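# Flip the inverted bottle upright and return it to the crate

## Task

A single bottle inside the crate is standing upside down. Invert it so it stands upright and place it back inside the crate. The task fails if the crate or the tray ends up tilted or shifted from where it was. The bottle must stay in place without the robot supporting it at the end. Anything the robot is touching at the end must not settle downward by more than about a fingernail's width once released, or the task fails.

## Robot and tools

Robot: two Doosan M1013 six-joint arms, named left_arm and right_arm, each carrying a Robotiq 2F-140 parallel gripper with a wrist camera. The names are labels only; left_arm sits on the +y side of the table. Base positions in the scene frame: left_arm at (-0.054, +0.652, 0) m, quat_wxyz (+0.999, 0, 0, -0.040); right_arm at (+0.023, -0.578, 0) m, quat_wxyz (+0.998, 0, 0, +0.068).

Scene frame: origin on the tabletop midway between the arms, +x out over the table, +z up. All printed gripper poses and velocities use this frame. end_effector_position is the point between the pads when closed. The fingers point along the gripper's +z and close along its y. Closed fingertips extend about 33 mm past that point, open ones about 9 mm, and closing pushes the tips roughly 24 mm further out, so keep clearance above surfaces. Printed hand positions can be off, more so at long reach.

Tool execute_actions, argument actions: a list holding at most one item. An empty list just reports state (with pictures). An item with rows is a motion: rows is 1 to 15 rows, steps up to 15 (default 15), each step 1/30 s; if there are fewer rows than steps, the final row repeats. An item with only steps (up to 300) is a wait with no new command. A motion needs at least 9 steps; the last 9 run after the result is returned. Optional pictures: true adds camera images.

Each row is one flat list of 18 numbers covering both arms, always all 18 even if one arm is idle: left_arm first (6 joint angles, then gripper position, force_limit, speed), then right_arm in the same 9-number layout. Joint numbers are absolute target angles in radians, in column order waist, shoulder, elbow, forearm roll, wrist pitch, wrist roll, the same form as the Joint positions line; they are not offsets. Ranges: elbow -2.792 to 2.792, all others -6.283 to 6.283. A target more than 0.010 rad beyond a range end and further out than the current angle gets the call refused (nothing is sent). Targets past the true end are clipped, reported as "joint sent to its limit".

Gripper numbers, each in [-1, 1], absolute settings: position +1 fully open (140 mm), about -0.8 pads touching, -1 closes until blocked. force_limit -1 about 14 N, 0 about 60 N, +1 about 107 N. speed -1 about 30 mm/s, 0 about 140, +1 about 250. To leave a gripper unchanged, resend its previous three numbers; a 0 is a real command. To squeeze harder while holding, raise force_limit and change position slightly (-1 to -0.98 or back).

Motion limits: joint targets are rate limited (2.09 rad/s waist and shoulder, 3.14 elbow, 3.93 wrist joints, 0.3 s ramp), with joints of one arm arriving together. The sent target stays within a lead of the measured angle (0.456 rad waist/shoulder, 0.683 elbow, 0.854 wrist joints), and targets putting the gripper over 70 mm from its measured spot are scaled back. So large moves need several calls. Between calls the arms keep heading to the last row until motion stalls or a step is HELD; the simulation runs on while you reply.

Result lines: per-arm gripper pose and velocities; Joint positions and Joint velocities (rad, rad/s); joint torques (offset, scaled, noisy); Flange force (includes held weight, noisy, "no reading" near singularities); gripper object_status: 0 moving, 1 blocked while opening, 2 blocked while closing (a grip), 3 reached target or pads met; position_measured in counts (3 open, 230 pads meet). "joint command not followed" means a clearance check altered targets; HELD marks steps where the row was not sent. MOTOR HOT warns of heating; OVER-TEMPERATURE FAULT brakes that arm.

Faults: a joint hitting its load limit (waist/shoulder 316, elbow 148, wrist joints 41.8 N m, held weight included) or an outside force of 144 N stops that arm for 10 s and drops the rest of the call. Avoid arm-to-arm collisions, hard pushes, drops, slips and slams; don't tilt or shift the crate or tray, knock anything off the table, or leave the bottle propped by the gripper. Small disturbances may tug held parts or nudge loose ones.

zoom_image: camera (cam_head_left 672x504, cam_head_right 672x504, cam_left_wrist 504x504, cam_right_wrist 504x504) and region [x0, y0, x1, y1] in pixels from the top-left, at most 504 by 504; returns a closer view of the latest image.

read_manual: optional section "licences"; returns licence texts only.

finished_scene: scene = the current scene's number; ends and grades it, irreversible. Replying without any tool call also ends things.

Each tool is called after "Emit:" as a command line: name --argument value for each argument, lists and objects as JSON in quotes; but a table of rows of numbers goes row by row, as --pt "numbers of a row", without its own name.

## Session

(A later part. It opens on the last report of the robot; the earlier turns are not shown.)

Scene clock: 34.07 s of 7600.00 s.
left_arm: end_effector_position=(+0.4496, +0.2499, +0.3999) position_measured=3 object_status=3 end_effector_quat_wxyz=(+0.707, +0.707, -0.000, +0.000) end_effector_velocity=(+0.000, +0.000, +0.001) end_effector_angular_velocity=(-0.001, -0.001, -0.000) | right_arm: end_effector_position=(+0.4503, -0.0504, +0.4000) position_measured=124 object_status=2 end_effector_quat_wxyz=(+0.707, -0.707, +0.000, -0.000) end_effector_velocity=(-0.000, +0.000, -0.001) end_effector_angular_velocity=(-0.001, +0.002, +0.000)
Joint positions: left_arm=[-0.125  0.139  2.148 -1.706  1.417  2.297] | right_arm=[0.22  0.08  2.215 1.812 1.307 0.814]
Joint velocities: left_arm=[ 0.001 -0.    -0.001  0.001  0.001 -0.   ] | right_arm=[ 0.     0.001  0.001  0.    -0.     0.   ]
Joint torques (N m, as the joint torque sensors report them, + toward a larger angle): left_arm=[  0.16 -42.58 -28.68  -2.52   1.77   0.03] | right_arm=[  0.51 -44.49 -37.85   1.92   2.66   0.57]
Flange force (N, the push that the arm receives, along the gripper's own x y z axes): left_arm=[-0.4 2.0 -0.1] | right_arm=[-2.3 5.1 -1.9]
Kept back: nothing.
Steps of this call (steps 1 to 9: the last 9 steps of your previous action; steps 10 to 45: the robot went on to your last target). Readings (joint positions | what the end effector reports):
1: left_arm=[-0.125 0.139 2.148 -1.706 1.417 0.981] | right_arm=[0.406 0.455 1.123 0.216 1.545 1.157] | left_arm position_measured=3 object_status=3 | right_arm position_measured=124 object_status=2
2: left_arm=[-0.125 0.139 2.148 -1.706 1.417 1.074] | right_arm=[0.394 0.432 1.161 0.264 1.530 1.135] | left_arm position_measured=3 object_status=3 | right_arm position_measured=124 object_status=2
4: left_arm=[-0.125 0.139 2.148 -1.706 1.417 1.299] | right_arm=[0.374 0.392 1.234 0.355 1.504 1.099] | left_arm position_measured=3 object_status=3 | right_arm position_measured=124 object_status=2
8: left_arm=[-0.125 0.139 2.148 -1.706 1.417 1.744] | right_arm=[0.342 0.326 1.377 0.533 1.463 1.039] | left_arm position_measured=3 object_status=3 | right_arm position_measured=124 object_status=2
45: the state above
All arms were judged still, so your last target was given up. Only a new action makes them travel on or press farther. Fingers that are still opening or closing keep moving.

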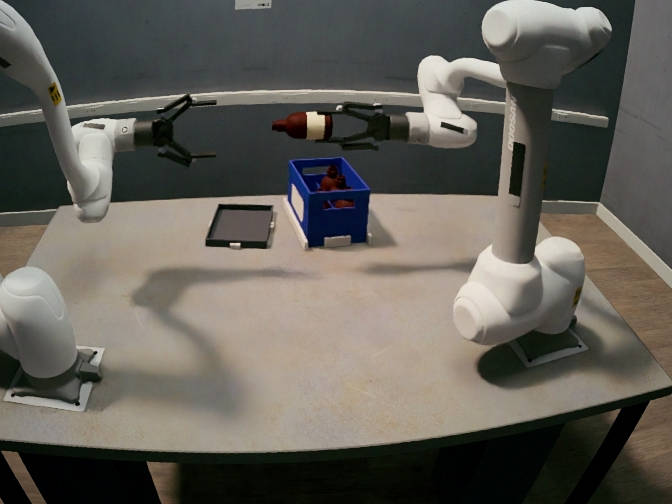

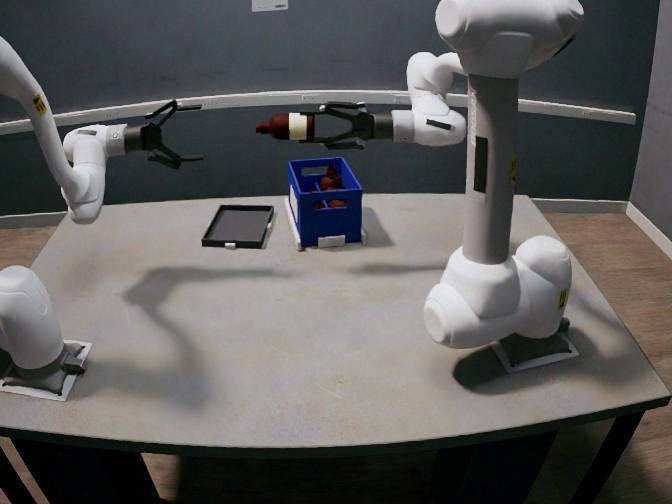

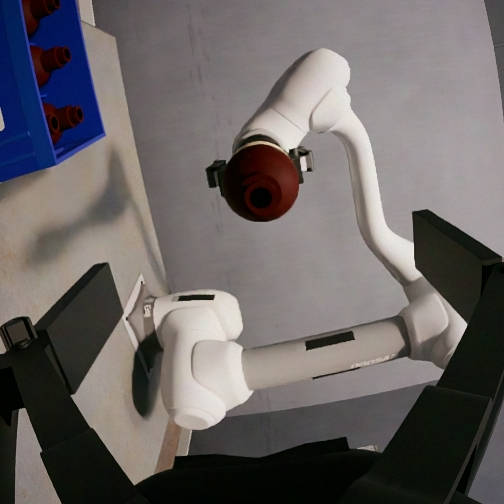

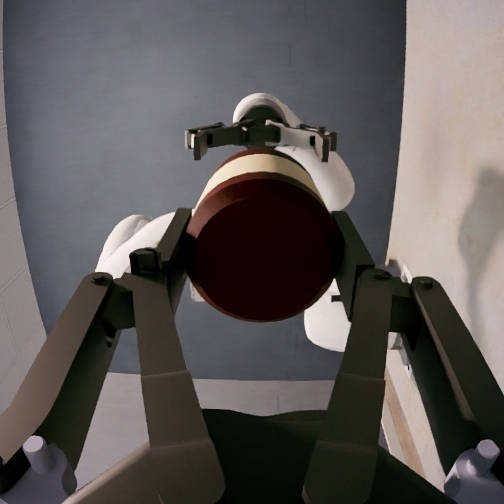

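Emit:
execute_actions --actions '[{"rows": [[-0.3215,0.1856,2.0892,-1.839,1.2683,2.316,-0.1,0,0, 0.2197,0.0804,2.215,1.8123,1.3069,0.814,-1,0.5,-0.7]], "steps": 15}]'

Emit:
execute_actions --actions '[{"steps": 20}]' --pictures true

Scene clock: 35.73 s of 7600.00 s.
left_arm: end_effector_position=(+0.4559, +0.2041, +0.4003) position_measured=37 object_status=0 end_effector_quat_wxyz=(+0.707, +0.707, -0.000, +0.001) end_effector_velocity=(+0.027, -0.409, -0.001) end_effector_angular_velocity=(+0.001, -0.001, -0.017) | right_arm: end_effector_position=(+0.4503, -0.0504, +0.4000) position_measured=124 object_status=2 end_effector_quat_wxyz=(+0.707, -0.707, +0.000, -0.000) end_effector_velocity=(+0.001, +0.000, -0.000) end_effector_angular_velocity=(+0.001, +0.001, -0.000)
Joint positions: left_arm=[-0.208  0.159  2.123 -1.763  1.353  2.305] | right_arm=[0.22  0.08  2.215 1.812 1.307 0.814]
Joint velocities: left_arm=[-0.734  0.177 -0.216 -0.482 -0.542  0.069] | right_arm=[-0.     0.001 -0.001  0.001  0.     0.   ]
Joint torques (N m, as the joint torque sensors report them, + toward a larger angle): left_arm=[  7.79 -48.26 -26.67  -2.7    2.15   0.03] | right_arm=[  0.65 -44.98 -37.34   1.93   2.66   0.57]
Flange force (N, the push that the arm receives, along the gripper's own x y z axes): left_arm=[-4.6 3.8 6.8] | right_arm=[-0.7 5.0 -1.6]
Steps of this call (steps 1 to 44: nothing new was sent; steps 45 to 50: the first 6 steps of this action). Readings (joint positions | what the end effector reports):
45: left_arm=[-0.125 0.139 2.148 -1.706 1.417 2.297] | right_arm=[0.220 0.080 2.215 1.812 1.307 0.814] | left_arm position_measured=3 object_status=0 | right_arm position_measured=124 object_status=2
46: left_arm=[-0.128 0.139 2.147 -1.709 1.414 2.297] | right_arm=[0.220 0.080 2.215 1.812 1.307 0.814] | left_arm position_measured=6 object_status=0 | right_arm position_measured=124 object_status=2
48: left_arm=[-0.157 0.146 2.138 -1.729 1.391 2.300] | right_arm=[0.220 0.080 2.215 1.812 1.307 0.814] | left_arm position_measured=21 object_status=0 | right_arm position_measured=124 object_status=2
50: the state above

Scene clock: 36.40 s of 7600.00 s.
left_arm: end_effector_position=(+0.4566, +0.1399, +0.4000) position_measured=141 object_status=3 end_effector_quat_wxyz=(+0.707, +0.707, -0.000, +0.000) end_effector_velocity=(-0.001, -0.001, -0.000) end_effector_angular_velocity=(-0.000, +0.002, -0.001) | right_arm: end_effector_position=(+0.4503, -0.0504, +0.4000) position_measured=124 object_status=2 end_effector_quat_wxyz=(+0.707, -0.707, +0.000, -0.000) end_effector_velocity=(-0.001, -0.000, -0.000) end_effector_angular_velocity=(-0.000, -0.001, +0.001)
Joint positions: left_arm=[-0.321  0.186  2.089 -1.839  1.268  2.316] | right_arm=[0.22  0.08  2.215 1.812 1.307 0.814]
Joint velocities: left_arm=[-0.001  0.     0.    -0.     0.    -0.001] | right_arm=[ 0.001 -0.001  0.001 -0.     0.    -0.001]
Joint torques (N m, as the joint torque sensors report them, + toward a larger angle): left_arm=[  0.56 -48.73 -29.67  -2.89   1.83   0.18] | right_arm=[  1.3  -45.19 -37.55   1.89   2.65   0.61]
Flange force (N, the push that the arm receives, along the gripper's own x y z axes): left_arm=[-0.4 1.2 0.9] | right_arm=[-0.6 5.5 -2.9]
Kept back: nothing.
Steps of this call (steps 1 to 9: the last 9 steps of your previous action; steps 10 to 20: the robot went on to your last target). Readings (joint positions | what the end effector reports):
1: left_arm=[-0.232 0.164 2.116 -1.779 1.335 2.307] | right_arm=[0.220 0.080 2.215 1.812 1.307 0.814] | left_arm position_measured=44 object_status=0 | right_arm position_measured=124 object_status=2
2: left_arm=[-0.254 0.170 2.109 -1.794 1.319 2.310] | right_arm=[0.220 0.080 2.215 1.812 1.307 0.814] | left_arm position_measured=52 object_status=0 | right_arm position_measured=124 object_status=2
4: left_arm=[-0.291 0.178 2.098 -1.819 1.291 2.313] | right_arm=[0.220 0.080 2.215 1.812 1.307 0.814] | left_arm position_measured=67 object_status=0 | right_arm position_measured=124 object_status=2
8: left_arm=[-0.318 0.185 2.090 -1.837 1.271 2.316] | right_arm=[0.220 0.080 2.215 1.812 1.307 0.814] | left_arm position_measured=97 object_status=0 | right_arm position_measured=124 object_status=2
20: the state above

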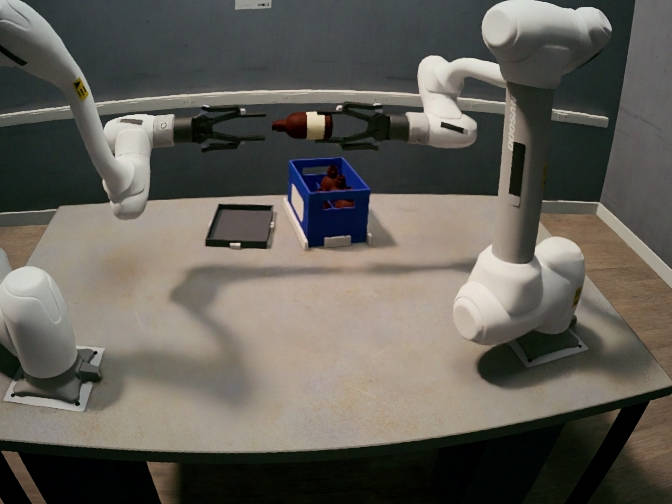

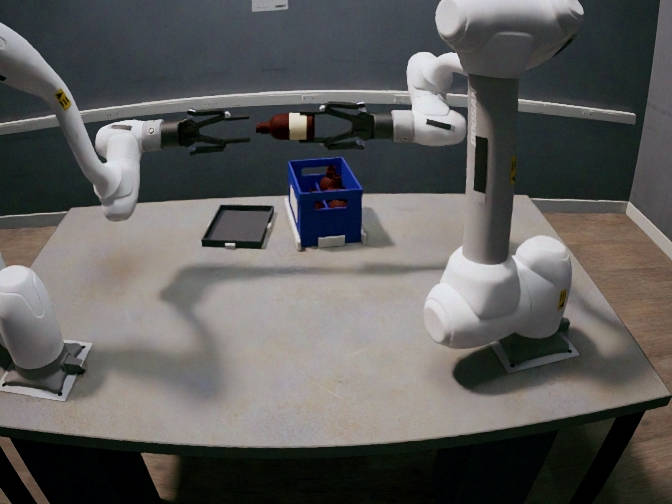

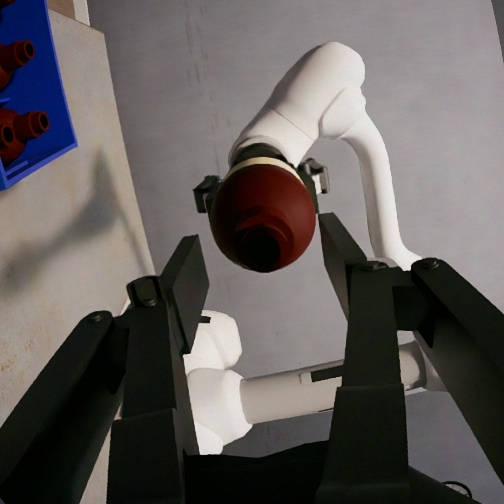

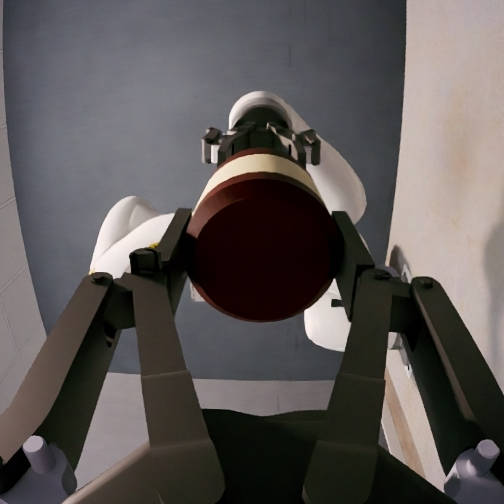

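Emit:
execute_actions --actions '[{"rows": [[-0.342,0.187,2.087,-1.8535,1.253,2.32,-0.1,0,0, 0.2197,0.0804,2.215,1.8123,1.3069,0.814,-1,0.5,-0.7],[-0.342,0.187,2.087,-1.8535,1.253,2.32,-0.1,0,0, 0.2197,0.0804,2.215,1.8123,1.3069,0.814,-1,0.5,-0.7],[-0.363,0.192,2.081,-1.868,1.2375,2.3235,-0.1,0,0, 0.2197,0.0804,2.215,1.8123,1.3069,0.814,-1,0.5,-0.7],[-0.363,0.192,2.081,-1.868,1.2375,2.3235,-0.1,0,0, 0.2197,0.0804,2.215,1.8123,1.3069,0.814,-1,0.5,-0.7],[-0.3835,0.197,2.0745,-1.8826,1.222,2.327,-0.1,0,0, 0.2197,0.0804,2.215,1.8123,1.3069,0.814,-1,0.5,-0.7],[-0.3835,0.197,2.0745,-1.8826,1.222,2.327,-0.1,0,0, 0.2197,0.0804,2.215,1.8123,1.3069,0.814,-1,0.5,-0.7],[-0.4039,0.2024,2.0678,-1.8971,1.2068,2.3307,-0.1,0,0, 0.2197,0.0804,2.215,1.8123,1.3069,0.814,-1,0.5,-0.7]], "steps": 15}]'

Emit:
execute_actions --actions '[{"steps": 15}]' --pictures true

Emit:
zoom_image --camera "cam_head_left" --region '[200, 80, 400, 180]'

Scene clock: 37.87 s of 7600.00 s.
left_arm: end_effector_position=(+0.4536, +0.1219, +0.4001) position_measured=141 object_status=3 end_effector_quat_wxyz=(+0.707, +0.707, -0.000, +0.000) end_effector_velocity=(-0.016, -0.156, +0.000) end_effector_angular_velocity=(-0.001, +0.001, +0.000) | right_arm: end_effector_position=(+0.4503, -0.0504, +0.4000) position_measured=124 object_status=2 end_effector_quat_wxyz=(+0.707, -0.707, +0.000, -0.000) end_effector_velocity=(+0.000, -0.000, +0.001) end_effector_angular_velocity=(+0.001, -0.002, -0.001)
Joint positions: left_arm=[-0.354  0.19   2.083 -1.862  1.244  2.322] | right_arm=[0.22  0.08  2.215 1.812 1.307 0.814]
Joint velocities: left_arm=[-0.273  0.059 -0.075 -0.192 -0.204  0.046] | right_arm=[-0.001 -0.001 -0.001  0.     0.    -0.   ]
Joint torques (N m, as the joint torque sensors report them, + toward a larger angle): left_arm=[ -3.38 -47.91 -32.23  -3.35   2.12  -0.52] | right_arm=[  0.94 -44.67 -37.62   1.9    2.74   0.57]
Flange force (N, the push that the arm receives, along the gripper's own x y z axes): left_arm=[-0.8 -2.6 1.6] | right_arm=[-1.6 4.5 -2.6]
Steps of this call (steps 1 to 15: the robot went on to your last target; steps 16 to 38: nothing new was sent; steps 39 to 44: the first 6 steps of this action). Readings (joint positions | what the end effector reports):
39: left_arm=[-0.322 0.186 2.089 -1.839 1.268 2.316] | right_arm=[0.220 0.080 2.215 1.812 1.307 0.814] | left_arm position_measured=141 object_status=3 | right_arm position_measured=124 object_status=2
40: left_arm=[-0.325 0.186 2.089 -1.841 1.266 2.317] | right_arm=[0.220 0.080 2.215 1.812 1.307 0.814] | left_arm position_measured=141 object_status=3 | right_arm position_measured=124 object_status=2
42: left_arm=[-0.337 0.187 2.087 -1.850 1.256 2.319] | right_arm=[0.220 0.080 2.215 1.812 1.307 0.814] | left_arm position_measured=141 object_status=3 | right_arm position_measured=124 object_status=2
44: the state above

Scene clock: 38.37 s of 7600.00 s.
left_arm: end_effector_position=(+0.4506, +0.0930, +0.4000) position_measured=141 object_status=3 end_effector_quat_wxyz=(+0.707, +0.707, +0.000, -0.000) end_effector_velocity=(-0.000, -0.001, -0.000) end_effector_angular_velocity=(+0.001, -0.002, -0.001) | right_arm: end_effector_position=(+0.4503, -0.0504, +0.4000) position_measured=124 object_status=2 end_effector_quat_wxyz=(+0.707, -0.707, +0.000, -0.000) end_effector_velocity=(+0.000, +0.000, +0.000) end_effector_angular_velocity=(+0.001, -0.001, +0.001)
Joint positions: left_arm=[-0.404  0.202  2.068 -1.897  1.207  2.331] | right_arm=[0.22  0.08  2.215 1.812 1.307 0.814]
Joint velocities: left_arm=[-0.002  0.    -0.001  0.001 -0.001  0.001] | right_arm=[ 0.001  0.001 -0.001  0.     0.001 -0.   ]
Joint torques (N m, as the joint torque sensors report them, + toward a larger angle): left_arm=[  2.05 -50.76 -29.78  -2.63   2.06   0.02] | right_arm=[  1.11 -45.6  -37.8    1.82   2.55   0.42]
Flange force (N, the push that the arm receives, along the gripper's own x y z axes): left_arm=[-1.5 1.0 3.9] | right_arm=[0.0 6.5 -2.3]
Kept back: nothing.
Steps of this call (steps 1 to 9: the last 9 steps of your previous action; steps 10 to 15: the robot went on to your last target). Readings (joint positions | what the end effector reports):
1: left_arm=[-0.363 0.193 2.080 -1.868 1.237 2.323] | right_arm=[0.220 0.080 2.215 1.812 1.307 0.814] | left_arm position_measured=141 object_status=3 | right_arm position_measured=124 object_status=2
2: left_arm=[-0.373 0.195 2.077 -1.875 1.230 2.325] | right_arm=[0.220 0.080 2.215 1.812 1.307 0.814] | left_arm position_measured=141 object_status=3 | right_arm position_measured=124 object_status=2
4: left_arm=[-0.390 0.199 2.072 -1.887 1.217 2.328] | right_arm=[0.220 0.080 2.215 1.812 1.307 0.814] | left_arm position_measured=141 object_status=3 | right_arm position_measured=124 object_status=2
8: left_arm=[-0.402 0.202 2.068 -1.896 1.208 2.330] | right_arm=[0.220 0.080 2.215 1.812 1.307 0.814] | left_arm position_measured=141 object_status=3 | right_arm position_measured=124 object_status=2
15: the state above

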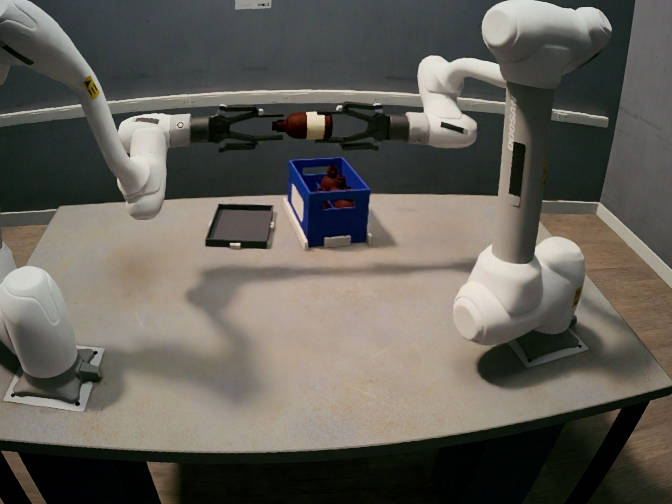

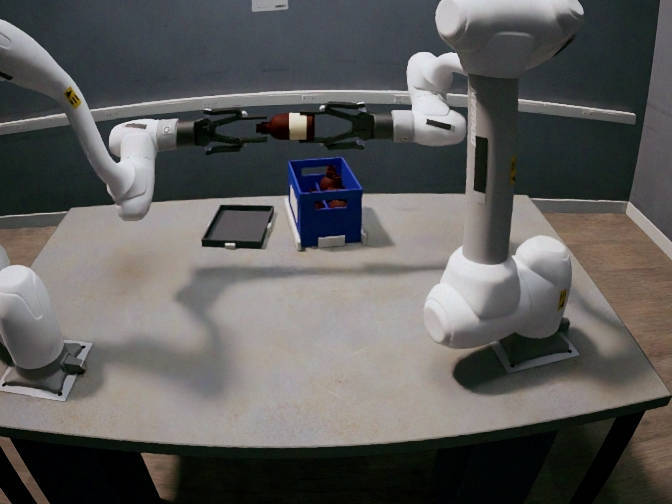

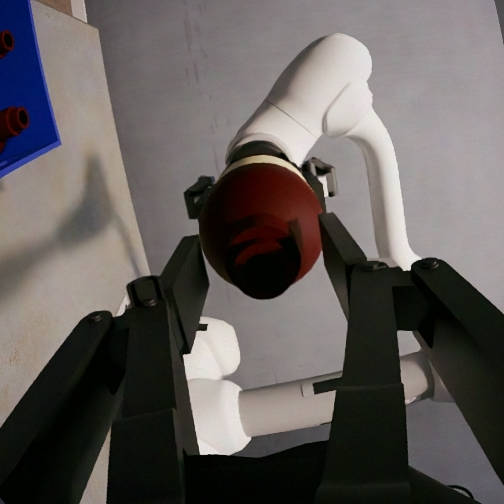

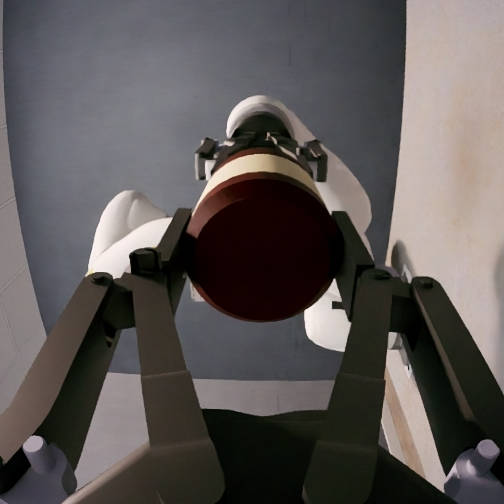

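Region (200, 80, 400, 180) of cam_head_left's 672x504 image, scaled by 2.520, with more detail than that image has.

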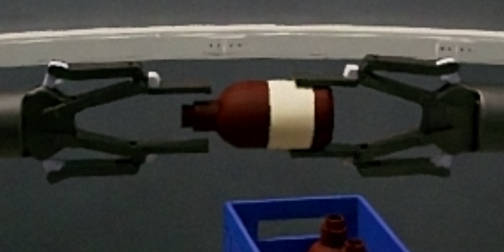

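Good alignment. Close left.

Emit:
execute_actions --actions '[{"rows": [[-0.4039,0.2024,2.0678,-1.8971,1.2068,2.3307,-1,0.8,-0.6, 0.2197,0.0804,2.215,1.8123,1.3069,0.814,-1,0.5,-0.7]], "steps": 15}]'

Emit:
execute_actions --actions '[{"steps": 18}]' --pictures true

Emit:
zoom_image --camera "cam_head_left" --region '[200, 80, 400, 180]'

Scene clock: 38.90 s of 7600.00 s.
left_arm: end_effector_position=(+0.4506, +0.0929, +0.4000) position_measured=159 object_status=0 end_effector_quat_wxyz=(+0.707, +0.707, -0.000, -0.000) end_effector_velocity=(+0.001, -0.000, +0.001) end_effector_angular_velocity=(-0.001, -0.001, +0.000) | right_arm: end_effector_position=(+0.4503, -0.0504, +0.4000) position_measured=124 object_status=2 end_effector_quat_wxyz=(+0.707, -0.707, +0.000, -0.000) end_effector_velocity=(-0.000, +0.000, -0.000) end_effector_angular_velocity=(+0.000, -0.000, +0.001)
Joint positions: left_arm=[-0.404  0.202  2.068 -1.897  1.207  2.331] | right_arm=[0.22  0.08  2.215 1.812 1.307 0.814]
Joint velocities: left_arm=[-0.    -0.    -0.002 -0.    -0.001 -0.001] | right_arm=[ 0.     0.     0.    -0.     0.    -0.001]
Joint torques (N m, as the joint torque sensors report them, + toward a larger angle): left_arm=[  0.29 -51.61 -30.09  -2.96   1.78   0.15] | right_arm=[  0.75 -44.66 -37.28   1.92   2.64   0.49]
Flange force (N, the push that the arm receives, along the gripper's own x y z axes): left_arm=[1.2 0.4 0.9] | right_arm=[-1.2 4.2 -2.0]
Steps of this call (steps 1 to 10: the robot went on to your last target; steps 11 to 16: the first 6 steps of this action). Readings (joint positions | what the end effector reports):
11: left_arm=[-0.404 0.202 2.068 -1.897 1.207 2.331] | right_arm=[0.220 0.080 2.215 1.812 1.307 0.814] | left_arm position_measured=141 object_status=0 | right_arm position_measured=124 object_status=2
12: left_arm=[-0.404 0.202 2.068 -1.897 1.207 2.331] | right_arm=[0.220 0.080 2.215 1.812 1.307 0.814] | left_arm position_measured=143 object_status=0 | right_arm position_measured=124 object_status=2
14: left_arm=[-0.404 0.202 2.068 -1.897 1.207 2.331] | right_arm=[0.220 0.080 2.215 1.812 1.307 0.814] | left_arm position_measured=151 object_status=0 | right_arm position_measured=124 object_status=2
16: the state above

Scene clock: 39.50 s of 7600.00 s.
left_arm: end_effector_position=(+0.4506, +0.0929, +0.4000) position_measured=187 object_status=2 end_effector_quat_wxyz=(+0.707, +0.707, -0.000, -0.000) end_effector_velocity=(+0.000, -0.000, -0.001) end_effector_angular_velocity=(+0.000, +0.002, -0.000) | right_arm: end_effector_position=(+0.4504, -0.0505, +0.3999) position_measured=124 object_status=2 end_effector_quat_wxyz=(+0.707, -0.707, +0.000, -0.000) end_effector_velocity=(+0.000, +0.000, -0.000) end_effector_angular_velocity=(-0.000, +0.000, -0.000)
Joint positions: left_arm=[-0.404  0.202  2.068 -1.897  1.207  2.331] | right_arm=[0.22  0.08  2.215 1.812 1.307 0.814]
Joint velocities: left_arm=[-0.     0.001  0.    -0.     0.    -0.001] | right_arm=[-0.     0.001 -0.    -0.    -0.    -0.   ]
Joint torques (N m, as the joint torque sensors report them, + toward a larger angle): left_arm=[-12.64 -46.88 -32.79  -2.11   1.3    0.16] | right_arm=[ 12.9  -43.37 -42.76   2.67   3.25   0.58]
Flange force (N, the push that the arm receives, along the gripper's own x y z axes): left_arm=[0.9 2.3 -24.2] | right_arm=[-1.9 7.3 -31.2]
Kept back: nothing.
Steps of this call (steps 1 to 9: the last 9 steps of your previous action; steps 10 to 15: the robot went on to your last target; steps 16 to 18: nothing new was sent). Readings (joint positions | what the end effector reports):
1: left_arm=[-0.404 0.202 2.068 -1.897 1.207 2.331] | right_arm=[0.220 0.080 2.215 1.812 1.307 0.814] | left_arm position_measured=163 object_status=0 | right_arm position_measured=124 object_status=2
2: left_arm=[-0.404 0.202 2.068 -1.897 1.207 2.331] | right_arm=[0.220 0.080 2.215 1.812 1.307 0.814] | left_arm position_measured=167 object_status=0 | right_arm position_measured=124 object_status=2
4: left_arm=[-0.404 0.202 2.068 -1.897 1.207 2.331] | right_arm=[0.220 0.080 2.215 1.812 1.307 0.814] | left_arm position_measured=175 object_status=0 | right_arm position_measured=124 object_status=2
8: left_arm=[-0.404 0.202 2.068 -1.897 1.207 2.331] | right_arm=[0.220 0.080 2.215 1.812 1.307 0.814] | left_arm position_measured=187 object_status=0 | right_arm position_measured=124 object_status=2
18: the state above
All arms were judged still, so your last target was given up. Only a new action makes them travel on or press farther. Fingers that are still opening or closing keep moving.

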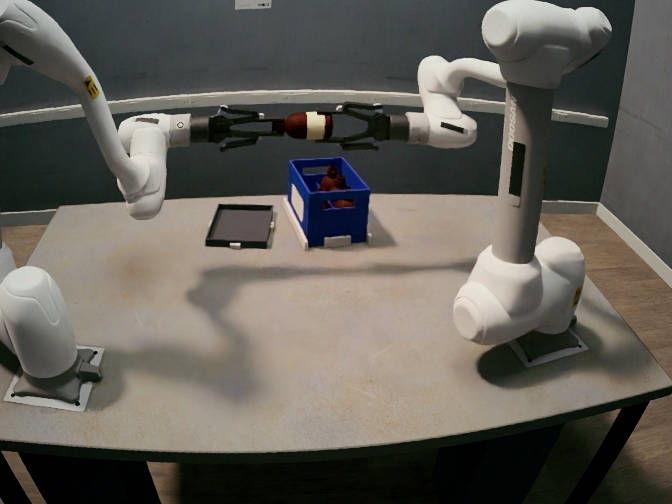

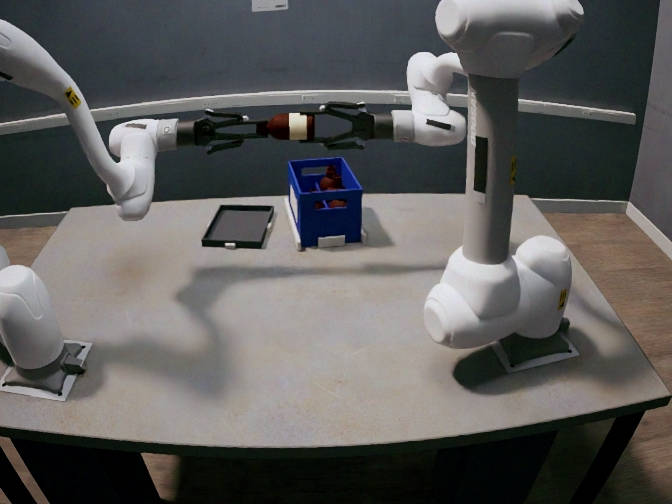

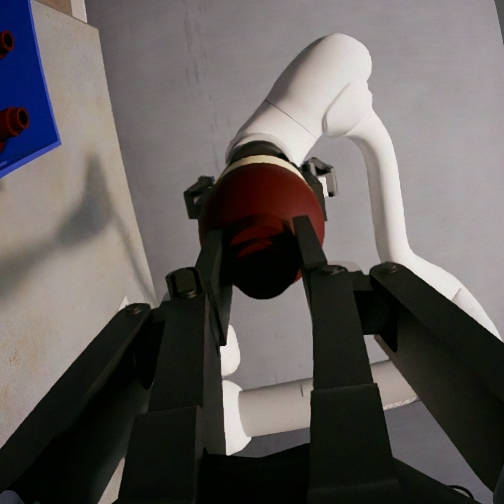

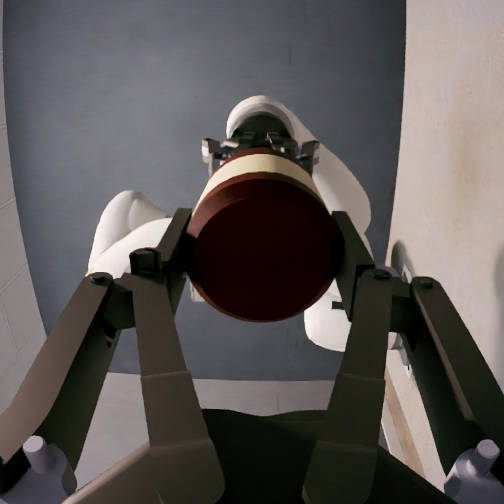

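Region (200, 80, 400, 180) of cam_head_left's 672x504 image, scaled by 2.520, with more detail than that image has.

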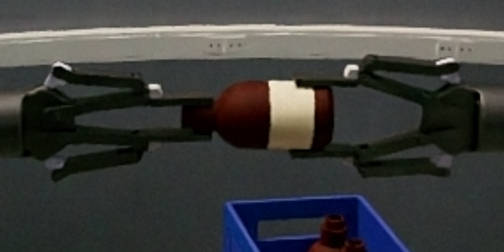

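Emit:
execute_actions --actions '[{"rows": [[-0.4039,0.2024,2.0678,-1.8971,1.2068,2.3307,-1,0.8,-0.6, 0.2197,0.0804,2.215,1.8123,1.3069,0.814,0.2,0.5,-0.8]], "steps": 15}]'

Emit:
execute_actions --actions '[{"steps": 15}]' --pictures true

Emit:
zoom_image --camera "cam_head_left" --region '[200, 80, 400, 180]'

Scene clock: 40.23 s of 7600.00 s.
left_arm: end_effector_position=(+0.4505, +0.0929, +0.3999) position_measured=187 object_status=2 end_effector_quat_wxyz=(+0.707, +0.707, -0.000, -0.000) end_effector_velocity=(+0.001, +0.000, +0.001) end_effector_angular_velocity=(-0.000, -0.001, +0.001) | right_arm: end_effector_position=(+0.4504, -0.0504, +0.4000) position_measured=111 object_status=0 end_effector_quat_wxyz=(+0.707, -0.707, +0.000, -0.000) end_effector_velocity=(-0.000, +0.000, -0.000) end_effector_angular_velocity=(-0.000, +0.000, +0.000)
Joint positions: left_arm=[-0.404  0.202  2.068 -1.897  1.207  2.331] | right_arm=[0.22  0.08  2.215 1.812 1.307 0.814]
Joint velocities: left_arm=[ 0.001 -0.    -0.001  0.    -0.001  0.   ] | right_arm=[ 0.  0. -0. -0. -0.  0.]
Joint torques (N m, as the joint torque sensors report them, + toward a larger angle): left_arm=[ -0.13 -53.91 -31.8   -3.82   2.55   0.01] | right_arm=[  1.09 -43.01 -35.92   1.13   1.77   0.53]
Flange force (N, the push that the arm receives, along the gripper's own x y z axes): left_arm=[1.3 -2.5 -0.3] | right_arm=[-0.6 2.6 -3.0]
Steps of this call (steps 1 to 16: nothing new was sent; steps 17 to 22: the first 6 steps of this action). Readings (joint positions | what the end effector reports):
17: left_arm=[-0.404 0.202 2.068 -1.897 1.207 2.331] | right_arm=[0.220 0.080 2.215 1.812 1.307 0.814] | left_arm position_measured=187 object_status=2 | right_arm position_measured=124 object_status=0
18: left_arm=[-0.404 0.202 2.068 -1.897 1.207 2.331] | right_arm=[0.220 0.080 2.215 1.812 1.307 0.814] | left_arm position_measured=187 object_status=2 | right_arm position_measured=124 object_status=0
20: left_arm=[-0.404 0.202 2.068 -1.897 1.207 2.331] | right_arm=[0.220 0.080 2.215 1.812 1.307 0.814] | left_arm position_measured=187 object_status=2 | right_arm position_measured=117 object_status=0
22: the state above

Scene clock: 40.73 s of 7600.00 s.
left_arm: end_effector_position=(+0.4506, +0.0929, +0.3999) position_measured=187 object_status=2 end_effector_quat_wxyz=(+0.707, +0.707, +0.000, -0.000) end_effector_velocity=(+0.000, -0.000, +0.001) end_effector_angular_velocity=(-0.000, -0.003, -0.000) | right_arm: end_effector_position=(+0.4503, -0.0504, +0.4000) position_measured=104 object_status=3 end_effector_quat_wxyz=(+0.707, -0.707, +0.000, -0.000) end_effector_velocity=(+0.000, +0.000, -0.000) end_effector_angular_velocity=(-0.000, +0.000, +0.001)
Joint positions: left_arm=[-0.404  0.202  2.068 -1.897  1.207  2.331] | right_arm=[0.22  0.08  2.215 1.812 1.307 0.814]
Joint velocities: left_arm=[-0.     0.    -0.001  0.001 -0.     0.001] | right_arm=[ 0.     0.001 -0.001 -0.     0.     0.   ]
Joint torques (N m, as the joint torque sensors report them, + toward a larger angle): left_arm=[  0.15 -53.39 -31.5   -3.77   2.53   0.02] | right_arm=[  1.62 -43.38 -36.43   1.27   1.98   0.56]
Flange force (N, the push that the arm receives, along the gripper's own x y z axes): left_arm=[1.4 -2.2 0.7] | right_arm=[-0.6 2.7 -4.0]
Kept back: nothing.
Steps of this call (steps 1 to 9: the last 9 steps of your previous action; steps 10 to 15: the robot went on to your last target). Readings (joint positions | what the end effector reports):
1: left_arm=[-0.404 0.202 2.068 -1.897 1.207 2.331] | right_arm=[0.220 0.080 2.215 1.812 1.307 0.814] | left_arm position_measured=187 object_status=2 | right_arm position_measured=108 object_status=0
2: left_arm=[-0.404 0.202 2.068 -1.897 1.207 2.331] | right_arm=[0.220 0.080 2.215 1.812 1.307 0.814] | left_arm position_measured=187 object_status=2 | right_arm position_measured=106 object_status=0
4: left_arm=[-0.404 0.202 2.068 -1.897 1.207 2.331] | right_arm=[0.220 0.080 2.215 1.812 1.307 0.814] | left_arm position_measured=187 object_status=2 | right_arm position_measured=104 object_status=0
8: left_arm=[-0.404 0.202 2.068 -1.897 1.207 2.331] | right_arm=[0.220 0.080 2.215 1.812 1.307 0.814] | left_arm position_measured=187 object_status=2 | right_arm position_measured=104 object_status=0
15: the state above
All arms were judged still, so your last target was given up. Only a new action makes them travel on or press farther. Fingers that are still opening or closing keep moving.

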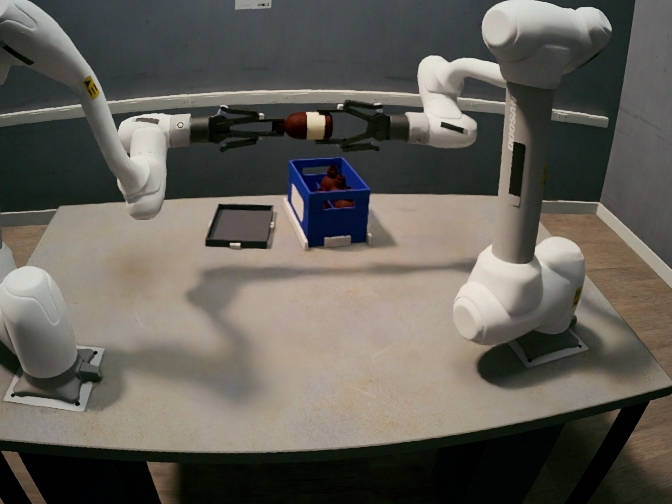

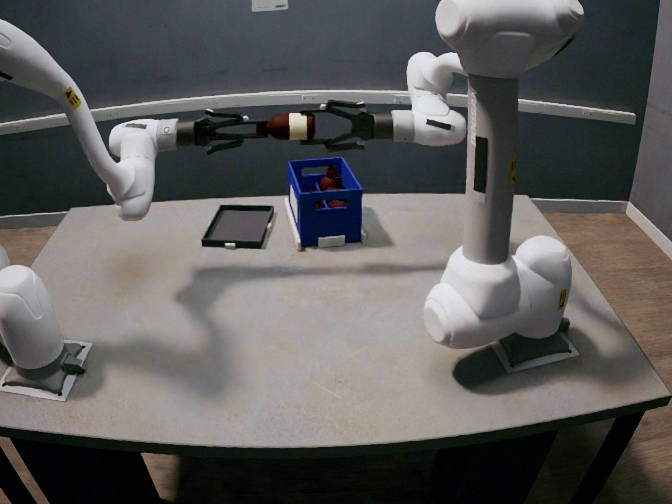

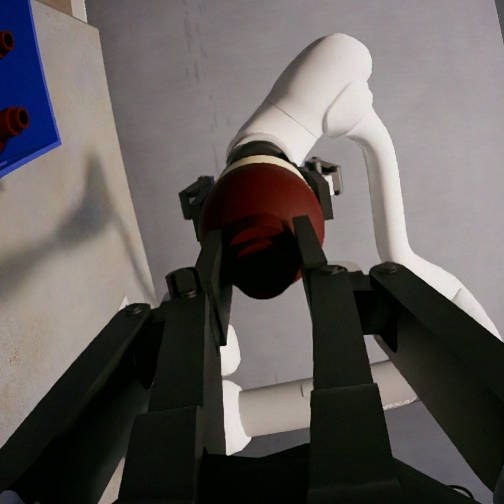

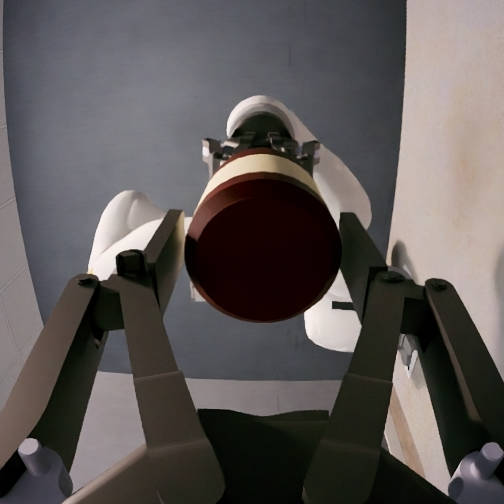

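Region (200, 80, 400, 180) of cam_head_left's 672x504 image, scaled by 2.520, with more detail than that image has.

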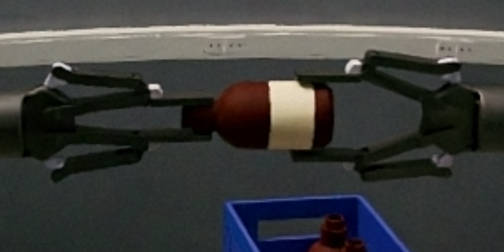

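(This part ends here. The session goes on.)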